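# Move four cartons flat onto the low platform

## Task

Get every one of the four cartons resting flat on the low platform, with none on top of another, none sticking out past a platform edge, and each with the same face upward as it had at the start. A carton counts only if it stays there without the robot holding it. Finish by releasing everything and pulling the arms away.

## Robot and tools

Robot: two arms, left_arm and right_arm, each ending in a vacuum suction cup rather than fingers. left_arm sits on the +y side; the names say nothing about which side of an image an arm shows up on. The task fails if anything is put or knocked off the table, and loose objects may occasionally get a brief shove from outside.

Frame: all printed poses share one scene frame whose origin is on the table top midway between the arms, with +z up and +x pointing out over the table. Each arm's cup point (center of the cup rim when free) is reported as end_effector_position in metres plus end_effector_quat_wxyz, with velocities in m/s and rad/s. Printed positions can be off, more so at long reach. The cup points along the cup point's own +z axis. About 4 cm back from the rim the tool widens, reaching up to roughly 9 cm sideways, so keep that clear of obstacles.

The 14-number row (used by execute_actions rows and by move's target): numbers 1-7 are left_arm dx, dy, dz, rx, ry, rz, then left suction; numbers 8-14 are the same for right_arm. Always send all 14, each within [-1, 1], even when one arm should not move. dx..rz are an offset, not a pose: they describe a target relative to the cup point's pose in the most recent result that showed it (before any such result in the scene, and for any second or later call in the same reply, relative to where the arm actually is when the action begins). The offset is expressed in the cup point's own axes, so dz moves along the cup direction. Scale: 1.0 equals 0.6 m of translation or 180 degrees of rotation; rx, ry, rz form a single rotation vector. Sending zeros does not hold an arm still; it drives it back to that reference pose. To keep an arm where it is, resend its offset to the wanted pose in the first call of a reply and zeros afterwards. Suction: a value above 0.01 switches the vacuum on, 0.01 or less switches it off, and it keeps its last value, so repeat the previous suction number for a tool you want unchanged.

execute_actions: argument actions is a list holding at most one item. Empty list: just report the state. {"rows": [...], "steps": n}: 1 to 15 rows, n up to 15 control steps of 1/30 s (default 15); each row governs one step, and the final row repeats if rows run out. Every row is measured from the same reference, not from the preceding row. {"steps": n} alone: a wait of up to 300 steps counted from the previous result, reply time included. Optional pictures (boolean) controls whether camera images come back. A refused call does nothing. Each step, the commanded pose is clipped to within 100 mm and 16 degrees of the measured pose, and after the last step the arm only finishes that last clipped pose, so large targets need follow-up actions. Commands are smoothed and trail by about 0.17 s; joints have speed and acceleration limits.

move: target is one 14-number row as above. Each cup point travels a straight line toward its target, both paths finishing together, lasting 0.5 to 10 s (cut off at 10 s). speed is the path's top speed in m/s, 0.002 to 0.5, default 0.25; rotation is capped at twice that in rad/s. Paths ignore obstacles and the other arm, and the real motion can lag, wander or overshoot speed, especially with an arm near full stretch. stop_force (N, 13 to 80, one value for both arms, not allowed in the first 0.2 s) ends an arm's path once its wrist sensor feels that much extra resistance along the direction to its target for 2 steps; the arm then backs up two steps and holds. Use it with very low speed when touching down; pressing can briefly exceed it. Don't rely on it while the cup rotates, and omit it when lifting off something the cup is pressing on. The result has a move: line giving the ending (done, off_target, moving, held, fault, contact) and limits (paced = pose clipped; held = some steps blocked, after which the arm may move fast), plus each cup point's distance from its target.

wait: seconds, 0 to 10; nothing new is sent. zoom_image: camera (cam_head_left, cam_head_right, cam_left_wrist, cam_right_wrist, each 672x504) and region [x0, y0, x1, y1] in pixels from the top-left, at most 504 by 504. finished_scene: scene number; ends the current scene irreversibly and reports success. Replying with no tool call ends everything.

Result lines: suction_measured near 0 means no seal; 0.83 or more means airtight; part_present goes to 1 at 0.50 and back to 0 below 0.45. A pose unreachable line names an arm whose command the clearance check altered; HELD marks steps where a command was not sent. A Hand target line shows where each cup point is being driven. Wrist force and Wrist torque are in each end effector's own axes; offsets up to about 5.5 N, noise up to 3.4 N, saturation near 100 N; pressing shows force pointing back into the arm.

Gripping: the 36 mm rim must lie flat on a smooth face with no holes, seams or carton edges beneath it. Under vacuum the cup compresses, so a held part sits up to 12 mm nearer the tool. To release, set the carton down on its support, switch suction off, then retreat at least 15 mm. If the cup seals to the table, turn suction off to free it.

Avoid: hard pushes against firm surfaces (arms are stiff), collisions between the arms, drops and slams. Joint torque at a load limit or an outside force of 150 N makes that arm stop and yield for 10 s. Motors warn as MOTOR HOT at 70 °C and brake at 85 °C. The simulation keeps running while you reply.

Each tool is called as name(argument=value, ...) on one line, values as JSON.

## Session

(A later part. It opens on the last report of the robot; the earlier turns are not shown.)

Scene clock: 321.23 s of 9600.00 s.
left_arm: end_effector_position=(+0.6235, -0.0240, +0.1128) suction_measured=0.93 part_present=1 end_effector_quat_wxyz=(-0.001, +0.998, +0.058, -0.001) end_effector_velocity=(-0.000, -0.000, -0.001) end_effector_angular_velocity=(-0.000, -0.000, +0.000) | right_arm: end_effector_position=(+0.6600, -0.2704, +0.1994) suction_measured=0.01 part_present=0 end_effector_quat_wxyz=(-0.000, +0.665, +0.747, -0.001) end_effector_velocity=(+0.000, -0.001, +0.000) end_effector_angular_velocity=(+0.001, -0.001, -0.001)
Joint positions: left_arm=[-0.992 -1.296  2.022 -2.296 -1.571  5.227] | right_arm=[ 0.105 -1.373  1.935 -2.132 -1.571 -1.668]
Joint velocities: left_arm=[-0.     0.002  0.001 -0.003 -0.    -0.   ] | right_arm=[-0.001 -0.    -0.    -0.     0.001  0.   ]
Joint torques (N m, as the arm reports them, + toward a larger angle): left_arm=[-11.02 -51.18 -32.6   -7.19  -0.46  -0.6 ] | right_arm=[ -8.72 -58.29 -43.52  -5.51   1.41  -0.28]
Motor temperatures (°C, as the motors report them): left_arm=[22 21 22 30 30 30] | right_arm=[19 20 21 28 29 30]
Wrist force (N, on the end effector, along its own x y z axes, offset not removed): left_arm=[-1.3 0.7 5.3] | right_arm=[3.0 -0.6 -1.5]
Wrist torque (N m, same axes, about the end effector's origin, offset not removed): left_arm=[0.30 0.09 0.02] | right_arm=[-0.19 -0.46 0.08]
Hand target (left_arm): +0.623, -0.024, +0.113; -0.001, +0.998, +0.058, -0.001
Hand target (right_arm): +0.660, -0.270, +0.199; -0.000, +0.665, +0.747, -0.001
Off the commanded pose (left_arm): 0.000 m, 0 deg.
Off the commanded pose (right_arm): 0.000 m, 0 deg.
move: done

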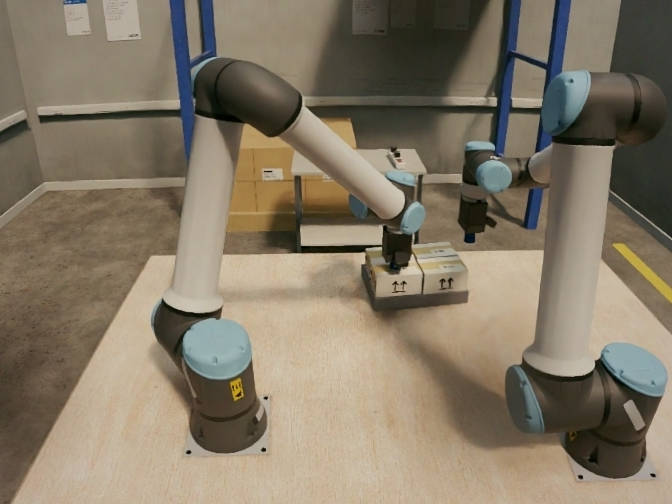

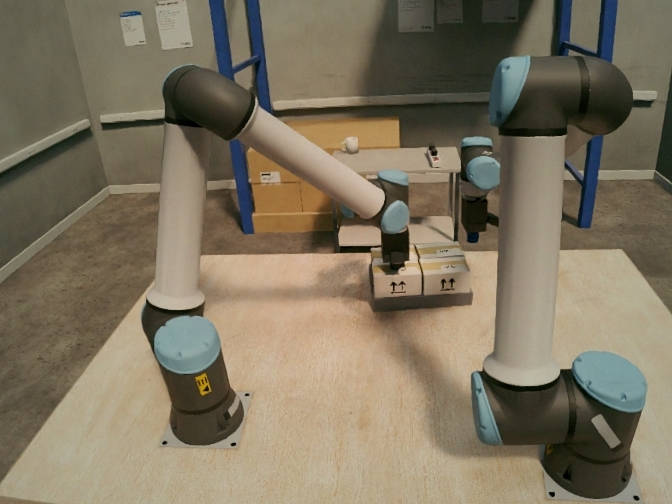

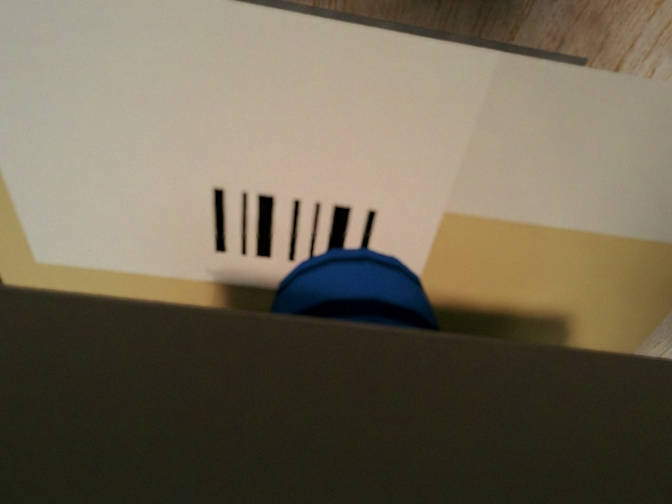

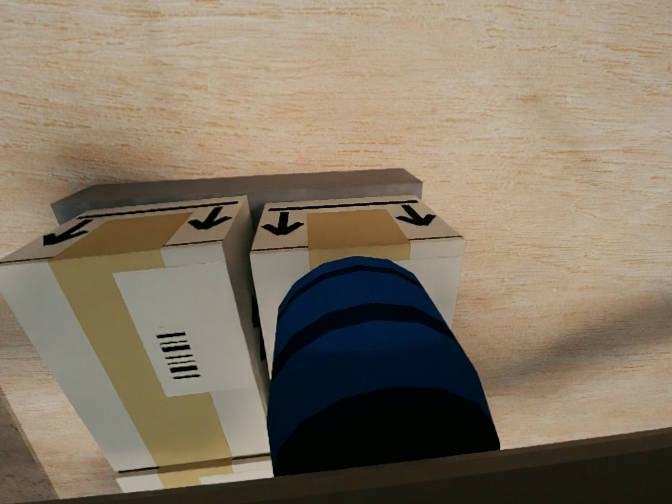

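execute_actions(actions=[{"rows": [[0,0,-0.001,0,0,0,1,0,0,0,0,0,0,0],[0,0,-0.002,0,0,0,1,0,0,0,0,0,0,0],[0,0.001,-0.002,0,0,0,1,0,0,0,0,0,0,0],[0,0.002,-0.002,0,0,0,1,0,0,0,0,0,0,0],[0,0.003,-0.002,0,0,0,1,0,0,0,0,0,0,0],[0,0.004,-0.002,0,0,0,1,0,0,0,0,0,0,0],[0,0.005,-0.002,0,0,0,1,0,0,0,0,0,0,0],[0,0.005,-0.002,0,0,0,1,0,0,0,0,0,0,0],[0,0.005,-0.001,0,0,0,1,0,0,0,0,0,0,0],[0,0.005,0,0,0,0,1,0,0,0,0,0,0,0],[0,0.005,0.001,0,0,0,1,0,0,0,0,0,0,0],[0,0.005,0.0015,0,0,0,1,0,0,0,0,0,0,0]], "steps": 15}], pictures=false)

execute_actions(actions=[{"steps": 10}])

zoom_image(camera="cam_head_left", region=[360, 270, 440, 315])

Scene clock: 350.80 s of 9600.00 s.
left_arm: end_effector_position=(+0.6238, -0.0267, +0.1126) suction_measured=0.93 part_present=1 end_effector_quat_wxyz=(-0.001, +0.998, +0.058, -0.001) end_effector_velocity=(+0.001, -0.003, -0.005) end_effector_angular_velocity=(-0.002, -0.002, +0.000) | right_arm: end_effector_position=(+0.6600, -0.2704, +0.1994) suction_measured=0.01 part_present=0 end_effector_quat_wxyz=(-0.000, +0.665, +0.747, -0.001) end_effector_velocity=(+0.000, -0.000, -0.001) end_effector_angular_velocity=(+0.000, +0.002, -0.000)
Joint positions: left_arm=[-0.994 -1.293  2.019 -2.295 -1.571  5.225] | right_arm=[ 0.105 -1.373  1.935 -2.132 -1.571 -1.668]
Joint velocities: left_arm=[-0.001  0.009 -0.    -0.011  0.    -0.002] | right_arm=[-0.001  0.001  0.     0.     0.    -0.   ]
Joint torques (N m, as the arm reports them, + toward a larger angle): left_arm=[-11.2  -51.63 -47.72  -7.15  -0.71  -2.55] | right_arm=[ -7.58 -56.56 -43.03  -5.56   1.35  -0.43]
Motor temperatures (°C, as the motors report them): left_arm=[22 21 22 30 30 30] | right_arm=[19 20 21 28 29 30]
Wrist force (N, on the end effector, along its own x y z axes, offset not removed): left_arm=[2.0 0.5 6.7] | right_arm=[3.8 -0.9 -2.6]
Wrist torque (N m, same axes, about the end effector's origin, offset not removed): left_arm=[0.32 -0.14 0.14] | right_arm=[-0.43 -0.55 0.13]
Hand target (left_arm): +0.624, -0.027, +0.112; -0.001, +0.998, +0.058, -0.001
Hand target (right_arm): +0.660, -0.270, +0.199; -0.000, +0.665, +0.747, -0.001
Off the commanded pose (left_arm): 0.001 m, 0 deg.
Off the commanded pose (right_arm): 0.000 m, 0 deg.
Steps of this call (steps 1 to 90: nothing new was sent; then 26.07 s passed at rest; steps 91 to 105: all 15 steps of this action). Readings (end_effector_position | what the end effector reports):
91: left_arm (+0.6234, -0.0241, +0.1126) | right_arm (+0.6600, -0.2704, +0.1994) | left_arm suction_measured=0.93 part_present=1 | right_arm suction_measured=0.01 part_present=0
92: left_arm (+0.6234, -0.0241, +0.1126) | right_arm (+0.6600, -0.2704, +0.1994) | left_arm suction_measured=0.93 part_present=1 | right_arm suction_measured=0.01 part_present=0
94: left_arm (+0.6234, -0.0241, +0.1129) | right_arm (+0.6600, -0.2704, +0.1994) | left_arm suction_measured=0.93 part_present=1 | right_arm suction_measured=0.01 part_present=0
98: left_arm (+0.6236, -0.0253, +0.1137) | right_arm (+0.6600, -0.2704, +0.1994) | left_arm suction_measured=0.93 part_present=1 | right_arm suction_measured=0.01 part_present=0
105: the state above

Scene clock: 351.13 s of 9600.00 s.
left_arm: end_effector_position=(+0.6238, -0.0270, +0.1120) suction_measured=0.93 part_present=1 end_effector_quat_wxyz=(-0.001, +0.998, +0.058, -0.001) end_effector_velocity=(+0.000, +0.000, -0.001) end_effector_angular_velocity=(+0.001, -0.000, -0.000) | right_arm: end_effector_position=(+0.6600, -0.2704, +0.1994) suction_measured=0.01 part_present=0 end_effector_quat_wxyz=(-0.000, +0.665, +0.747, -0.001) end_effector_velocity=(-0.000, +0.000, -0.001) end_effector_angular_velocity=(+0.000, +0.001, -0.000)
Joint positions: left_arm=[-0.994 -1.291  2.019 -2.296 -1.571  5.225] | right_arm=[ 0.105 -1.373  1.935 -2.132 -1.571 -1.668]
Joint velocities: left_arm=[-0.     0.001  0.    -0.     0.001 -0.   ] | right_arm=[ 0.     0.001  0.    -0.     0.     0.   ]
Joint torques (N m, as the arm reports them, + toward a larger angle): left_arm=[-11.24 -54.25 -41.82  -6.97  -0.46  -2.77] | right_arm=[ -7.24 -57.98 -43.23  -5.32   1.3   -0.4 ]
Motor temperatures (°C, as the motors report them): left_arm=[22 21 22 30 30 30] | right_arm=[19 20 21 28 29 30]
Wrist force (N, on the end effector, along its own x y z axes, offset not removed): left_arm=[-0.8 0.3 9.2] | right_arm=[0.5 1.2 -0.4]
Wrist torque (N m, same axes, about the end effector's origin, offset not removed): left_arm=[0.14 0.19 0.04] | right_arm=[-0.07 -0.01 0.06]
Hand target (left_arm): +0.624, -0.027, +0.112; -0.001, +0.998, +0.058, -0.001
Hand target (right_arm): +0.660, -0.270, +0.199; -0.000, +0.665, +0.747, -0.001
Off the commanded pose (left_arm): 0.000 m, 0 deg.
Off the commanded pose (right_arm): 0.000 m, 0 deg.
Steps of this call (steps 1 to 10: nothing new was sent). Readings (end_effector_position | what the end effector reports):
1: left_arm (+0.6238, -0.0268, +0.1124) | right_arm (+0.6600, -0.2704, +0.1994) | left_arm suction_measured=0.93 part_present=1 | right_arm suction_measured=0.01 part_present=0
2: left_arm (+0.6238, -0.0269, +0.1123) | right_arm (+0.6600, -0.2704, +0.1994) | left_arm suction_measured=0.93 part_present=1 | right_arm suction_measured=0.01 part_present=0
4: left_arm (+0.6238, -0.0269, +0.1121) | right_arm (+0.6600, -0.2704, +0.1994) | left_arm suction_measured=0.93 part_present=1 | right_arm suction_measured=0.01 part_present=0
8: left_arm (+0.6238, -0.0270, +0.1120) | right_arm (+0.6600, -0.2704, +0.1994) | left_arm suction_measured=0.93 part_present=1 | right_arm suction_measured=0.01 part_present=0
10: the state above

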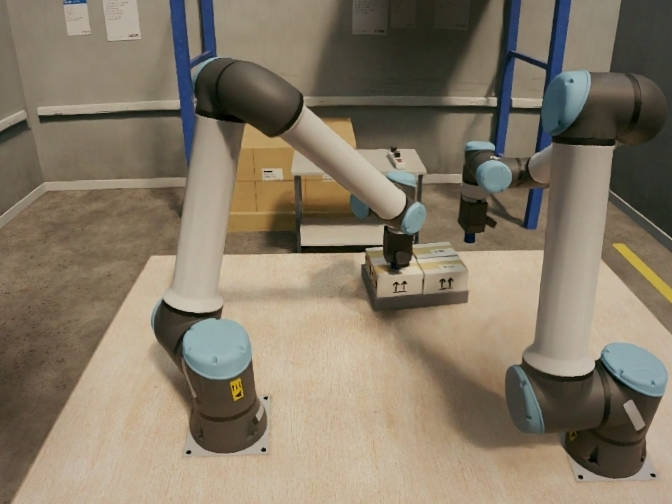

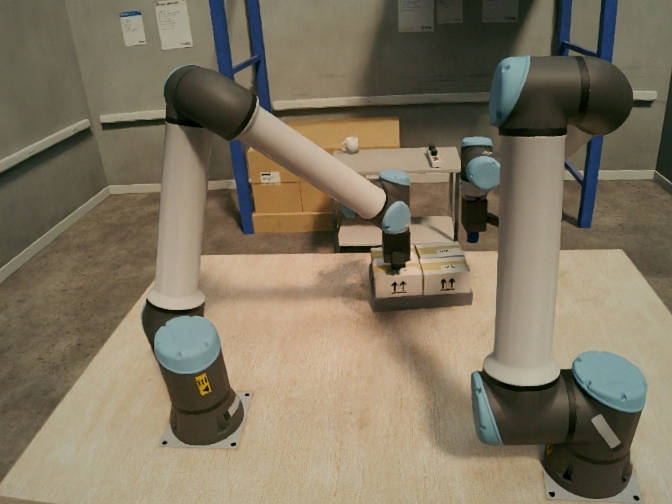

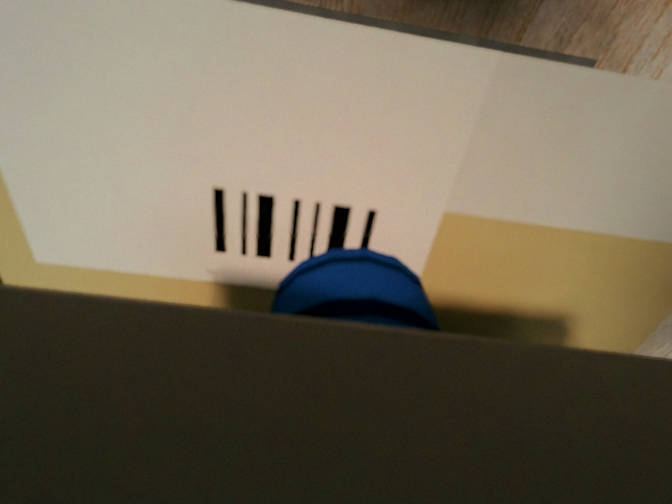

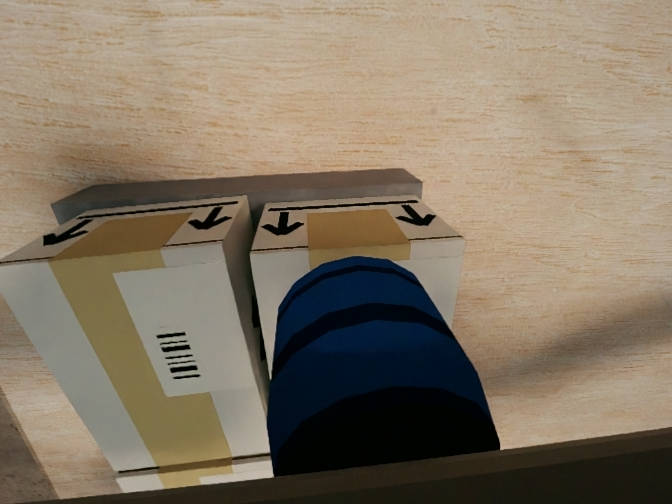

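Region (360, 270, 440, 315) of cam_head_left's 672x504 image, scaled by 6.300, with more detail than that image has; it fills the top 284 rows of this view, and the rest is white.

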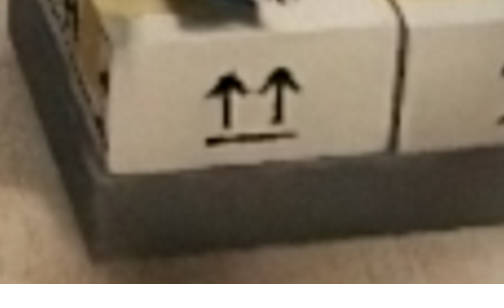

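execute_actions(actions=[{"rows": [[0,0,0.001,0,0,0,1,0,0,0,0,0,0,0],[0,0,0.001,0,0,0,1,0,0,0,0,0,0,0],[0,0,0.001,0,0,0,1,0,0,0,0,0,0,0],[0,0,0.001,0,0,0,1,0,0,0,0,0,0,0],[0,0,0.001,0,0,0,1,0,0,0,0,0,0,0],[0,0,0.001,0,0,0,0,0,0,0,0,0,0,0],[0,0,0.001,0,0,0,0,0,0,0,0,0,0,0],[0,0,0.001,0,0,0,0,0,0,0,0,0,0,0],[0,0,0.001,0,0,0,0,0,0,0,0,0,0,0],[0,0,-0.005,0,0,0,0,0,0,0,0,0,0,0],[0,0,-0.012,0,0,0,0,0,0,0,0,0,0,0],[0,0,-0.02,0,0,0,0,0,0,0,0,0,0,0],[0,0,-0.028,0,0,0,0,0,0,0,0,0,0,0],[0,0,-0.036,0,0,0,0,0,0,0,0,0,0,0],[0,0,-0.045,0,0,0,0,0,0,0,0,0,0,0]], "steps": 15}], pictures=false)

move(target=[0,-0.2,-0.22,0,0,0,0,-0.25,0,-0.06,0,0,0,0], speed=0.25)

Scene clock: 357.87 s of 9600.00 s.
left_arm: end_effector_position=(+0.6239, -0.0271, +0.1207) suction_measured=0.01 part_present=0 end_effector_quat_wxyz=(-0.001, +0.998, +0.058, -0.001) end_effector_velocity=(+0.000, -0.000, +0.098) end_effector_angular_velocity=(-0.002, -0.001, -0.000) | right_arm: end_effector_position=(+0.6600, -0.2704, +0.1994) suction_measured=0.01 part_present=0 end_effector_quat_wxyz=(-0.000, +0.665, +0.747, -0.001) end_effector_velocity=(-0.000, -0.000, -0.000) end_effector_angular_velocity=(-0.001, -0.000, -0.000)
Joint positions: left_arm=[-0.994 -1.302  2.013 -2.28  -1.571  5.225] | right_arm=[ 0.105 -1.373  1.935 -2.132 -1.571 -1.668]
Joint velocities: left_arm=[ 0.    -0.116 -0.067  0.18  -0.     0.   ] | right_arm=[-0.    -0.     0.    -0.    -0.001 -0.   ]
Joint torques (N m, as the arm reports them, + toward a larger angle): left_arm=[ -3.33 -87.17 -46.47   0.48  -0.55  -2.  ] | right_arm=[ -8.98 -58.02 -43.26  -5.29   1.33  -0.06]
Motor temperatures (°C, as the motors report them): left_arm=[22 21 22 30 30 30] | right_arm=[19 20 21 28 29 30]
Wrist force (N, on the end effector, along its own x y z axes, offset not removed): left_arm=[-1.7 0.9 -6.7] | right_arm=[4.4 1.4 0.7]
Wrist torque (N m, same axes, about the end effector's origin, offset not removed): left_arm=[0.29 0.37 -0.09] | right_arm=[-0.02 -0.59 0.05]
Hand target (left_arm): +0.624, -0.027, +0.139; -0.000, +0.998, +0.058, -0.000
Hand target (right_arm): +0.660, -0.270, +0.199; -0.000, +0.665, +0.747, -0.001
Off the commanded pose (left_arm): 0.018 m, 0 deg.
Off the commanded pose (right_arm): 0.000 m, 0 deg.
Steps of this call (steps 1 to 90: nothing new was sent; then 3.23 s passed at rest; steps 91 to 105: all 15 steps of this action). Readings (end_effector_position | what the end effector reports):
91: left_arm (+0.6238, -0.0270, +0.1119) | right_arm (+0.6600, -0.2704, +0.1994) | left_arm suction_measured=0.93 part_present=1 | right_arm suction_measured=0.01 part_present=0
92: left_arm (+0.6238, -0.0270, +0.1118) | right_arm (+0.6600, -0.2704, +0.1994) | left_arm suction_measured=0.93 part_present=1 | right_arm suction_measured=0.01 part_present=0
94: left_arm (+0.6238, -0.0270, +0.1116) | right_arm (+0.6600, -0.2704, +0.1994) | left_arm suction_measured=0.93 part_present=1 | right_arm suction_measured=0.01 part_present=0
98: left_arm (+0.6239, -0.0271, +0.1115) | right_arm (+0.6600, -0.2704, +0.1994) | left_arm suction_measured=0.01 part_present=0 | right_arm suction_measured=0.01 part_present=0
105: the state above

Scene clock: 359.80 s of 9600.00 s.
left_arm: end_effector_position=(+0.6102, +0.0917, +0.2699) suction_measured=0.01 part_present=0 end_effector_quat_wxyz=(-0.000, +0.998, +0.058, -0.001) end_effector_velocity=(-0.000, +0.001, +0.002) end_effector_angular_velocity=(-0.000, +0.000, -0.000) | right_arm: end_effector_position=(+0.6772, -0.4191, +0.2353) suction_measured=0.01 part_present=0 end_effector_quat_wxyz=(-0.000, +0.665, +0.747, -0.001) end_effector_velocity=(+0.000, -0.003, +0.000) end_effector_angular_velocity=(+0.001, +0.001, -0.001)
Joint positions: left_arm=[-0.899 -1.579  2.024 -2.014 -1.571  5.319] | right_arm=[-0.099 -1.414  1.912 -2.068 -1.571 -1.872]
Joint velocities: left_arm=[ 0.001 -0.003 -0.001  0.004 -0.     0.002] | right_arm=[-0.004  0.    -0.001  0.001  0.001 -0.002]
Joint torques (N m, as the arm reports them, + toward a larger angle): left_arm=[ 11.79 -64.01 -53.59  -0.45  -1.55   2.88] | right_arm=[-13.36 -66.16 -52.2   -1.3    3.44  -2.52]
Motor temperatures (°C, as the motors report them): left_arm=[22 21 22 30 30 30] | right_arm=[19 20 21 28 29 30]
Wrist force (N, on the end effector, along its own x y z axes, offset not removed): left_arm=[-2.1 -5.2 2.8] | right_arm=[4.1 1.9 1.4]
Wrist torque (N m, same axes, about the end effector's origin, offset not removed): left_arm=[-0.84 0.38 0.07] | right_arm=[0.09 -0.70 0.06]
Hand target (left_arm): +0.610, +0.092, +0.270; -0.000, +0.998, +0.058, -0.001
Hand target (right_arm): +0.677, -0.419, +0.235; -0.000, +0.665, +0.747, -0.001
Off the commanded pose (left_arm): 0.001 m, 0 deg.
Off the commanded pose (right_arm): 0.000 m, 0 deg.
move: done

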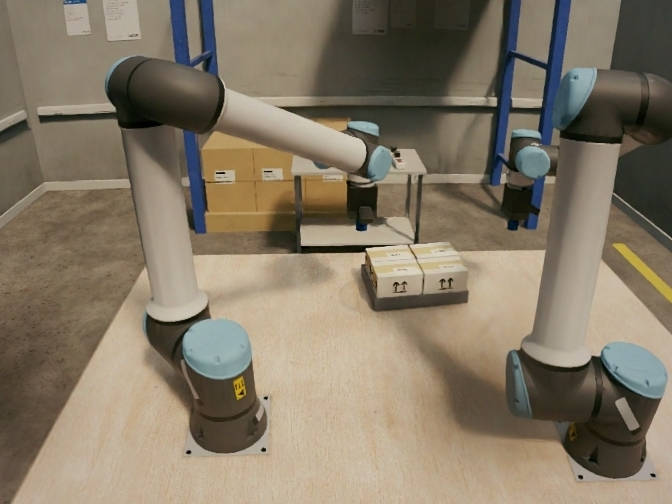

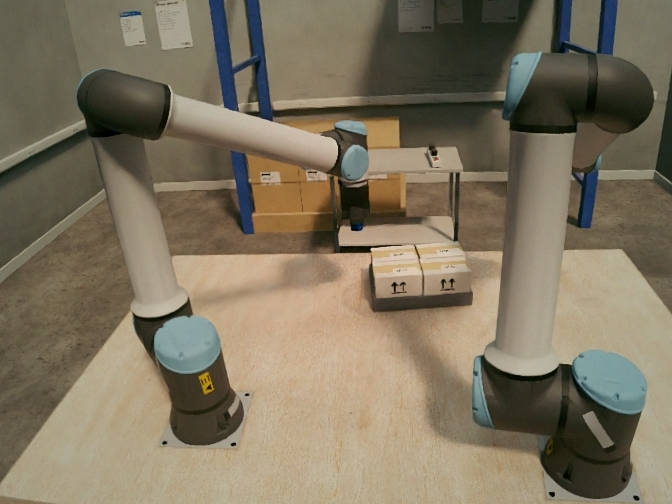

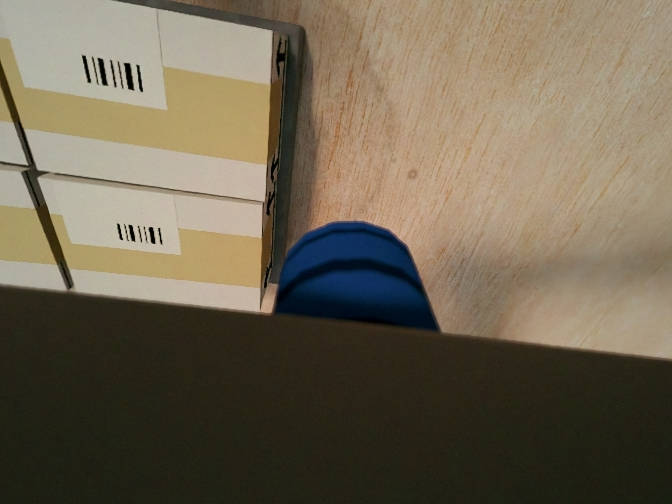

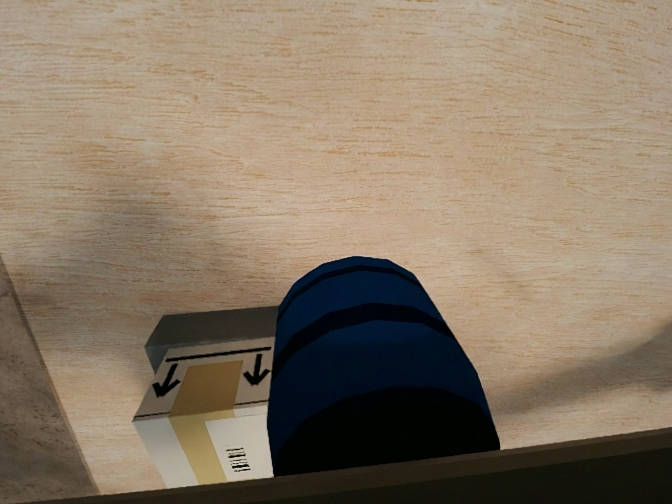

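execute_actions(actions=[])

Scene clock: 372.20 s of 9600.00 s.
left_arm: end_effector_position=(+0.6102, +0.0919, +0.2702) suction_measured=0.01 part_present=0 end_effector_quat_wxyz=(-0.000, +0.998, +0.058, -0.001) end_effector_velocity=(+0.000, -0.000, +0.000) end_effector_angular_velocity=(+0.000, -0.000, -0.000) | right_arm: end_effector_position=(+0.6772, -0.4193, +0.2353) suction_measured=0.01 part_present=0 end_effector_quat_wxyz=(-0.000, +0.665, +0.747, -0.001) end_effector_velocity=(+0.000, -0.000, -0.000) end_effector_angular_velocity=(-0.001, +0.001, +0.000)
Joint positions: left_arm=[-0.899 -1.579  2.023 -2.014 -1.571  5.32 ] | right_arm=[-0.099 -1.414  1.912 -2.067 -1.571 -1.872]
Joint velocities: left_arm=[-0.  0. -0.  0.  0.  0.] | right_arm=[ 0.     0.001 -0.    -0.    -0.001 -0.   ]
Joint torques (N m, as the arm reports them, + toward a larger angle): left_arm=[ 13.31 -64.64 -53.03  -0.58  -1.75   2.69] | right_arm=[-17.02 -65.9  -52.35  -1.29   3.41  -2.36]
Motor temperatures (°C, as the motors report them): left_arm=[22 21 22 30 30 30] | right_arm=[19 20 21 28 29 30]
Wrist force (N, on the end effector, along its own x y z axes, offset not removed): left_arm=[0.4 -3.0 -1.0] | right_arm=[4.1 3.1 -0.2]
Wrist torque (N m, same axes, about the end effector's origin, offset not removed): left_arm=[-0.37 0.00 -0.10] | right_arm=[0.39 -0.66 0.07]
Hand target (left_arm): +0.610, +0.092, +0.270; -0.000, +0.998, +0.058, -0.001
Hand target (right_arm): +0.677, -0.419, +0.235; -0.000, +0.665, +0.747, -0.001
Off the commanded pose (left_arm): 0.000 m, 0 deg.
Off the commanded pose (right_arm): 0.000 m, 0 deg.
Steps of this call (steps 1 to 90: nothing new was sent; then 9.40 s passed at rest). Readings (end_effector_position | what the end effector reports):
1: left_arm (+0.6102, +0.0918, +0.2700) | right_arm (+0.6772, -0.4191, +0.2353) | left_arm suction_measured=0.01 part_present=0 | right_arm suction_measured=0.01 part_present=0
2: left_arm (+0.6102, +0.0918, +0.2700) | right_arm (+0.6772, -0.4191, +0.2353) | left_arm suction_measured=0.01 part_present=0 | right_arm suction_measured=0.01 part_present=0
4: left_arm (+0.6102, +0.0919, +0.2701) | right_arm (+0.6772, -0.4192, +0.2353) | left_arm suction_measured=0.01 part_present=0 | right_arm suction_measured=0.01 part_present=0
8: left_arm (+0.6102, +0.0919, +0.2701) | right_arm (+0.6772, -0.4193, +0.2353) | left_arm suction_measured=0.01 part_present=0 | right_arm suction_measured=0.01 part_present=0
90: the state above

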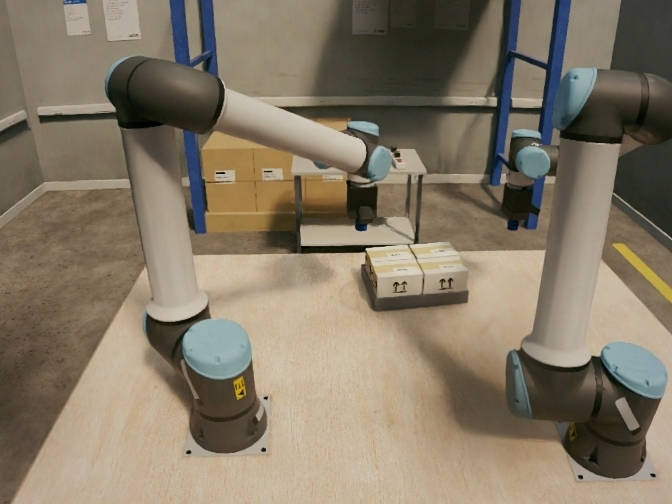

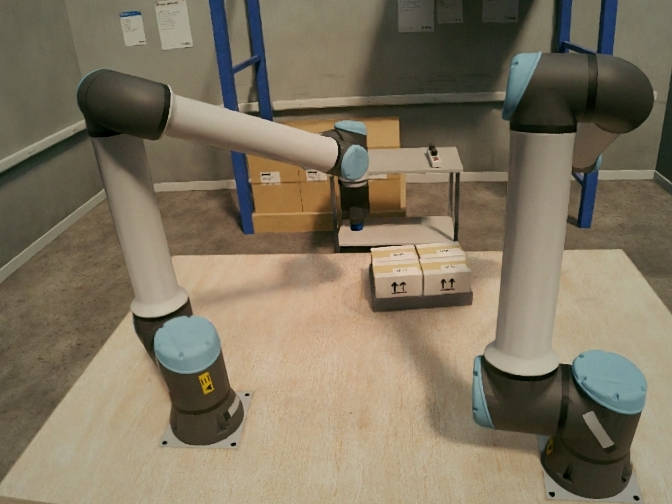

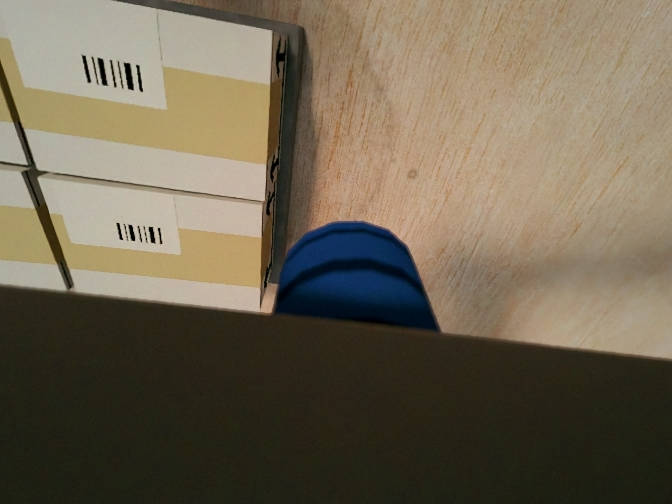

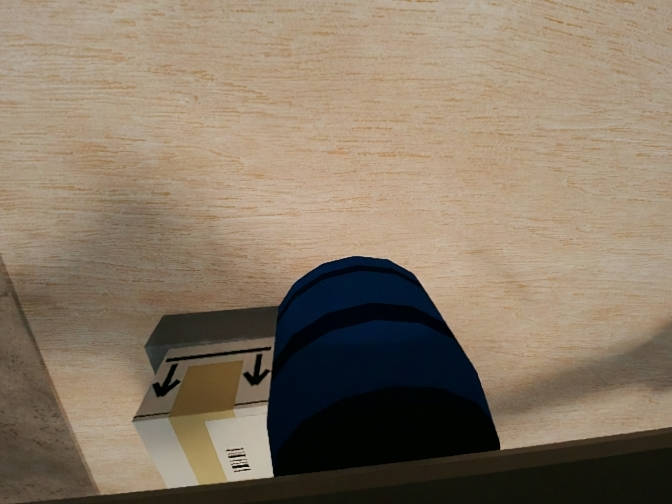

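zoom_image(camera="cam_right_wrist", region=[110, 290, 310, 500])

zoom_image(camera="cam_head_left", region=[350, 230, 480, 320])

zoom_image(camera="cam_left_wrist", region=[200, 0, 340, 320])

Region (110, 290, 310, 500) of cam_right_wrist's 672x504 image, scaled by 2.400, with more detail than that image has; it fills the left 480 columns of this view, and the rest is white.

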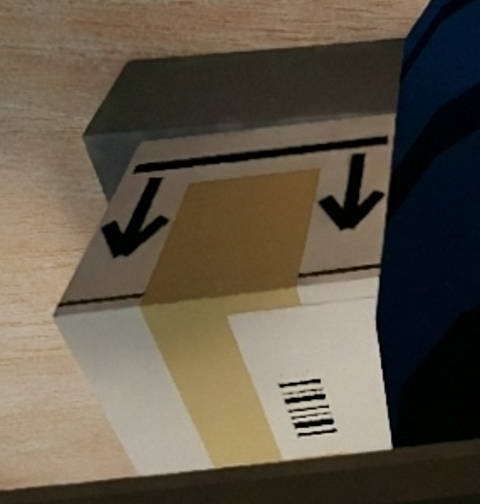

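Region (350, 230, 480, 320) of cam_head_left's 672x504 image, scaled by 3.877, with more detail than that image has; it fills the top 349 rows of this view, and the rest is white.

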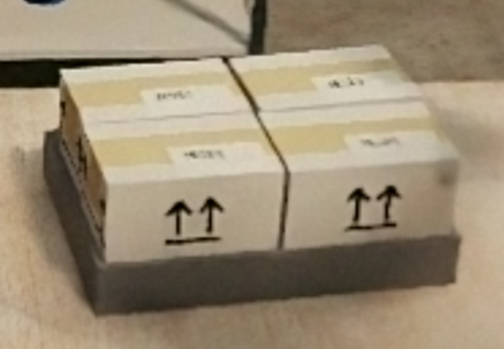

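Region (200, 0, 340, 320) of cam_left_wrist's 672x504 image, scaled by 1.575, with more detail than that image has; it fills the left 220 columns of this view, and the rest is white.

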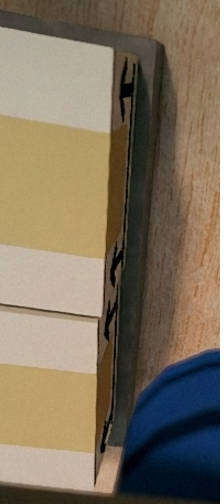

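finished_scene(scene=1)

The scene is finished: the task was done.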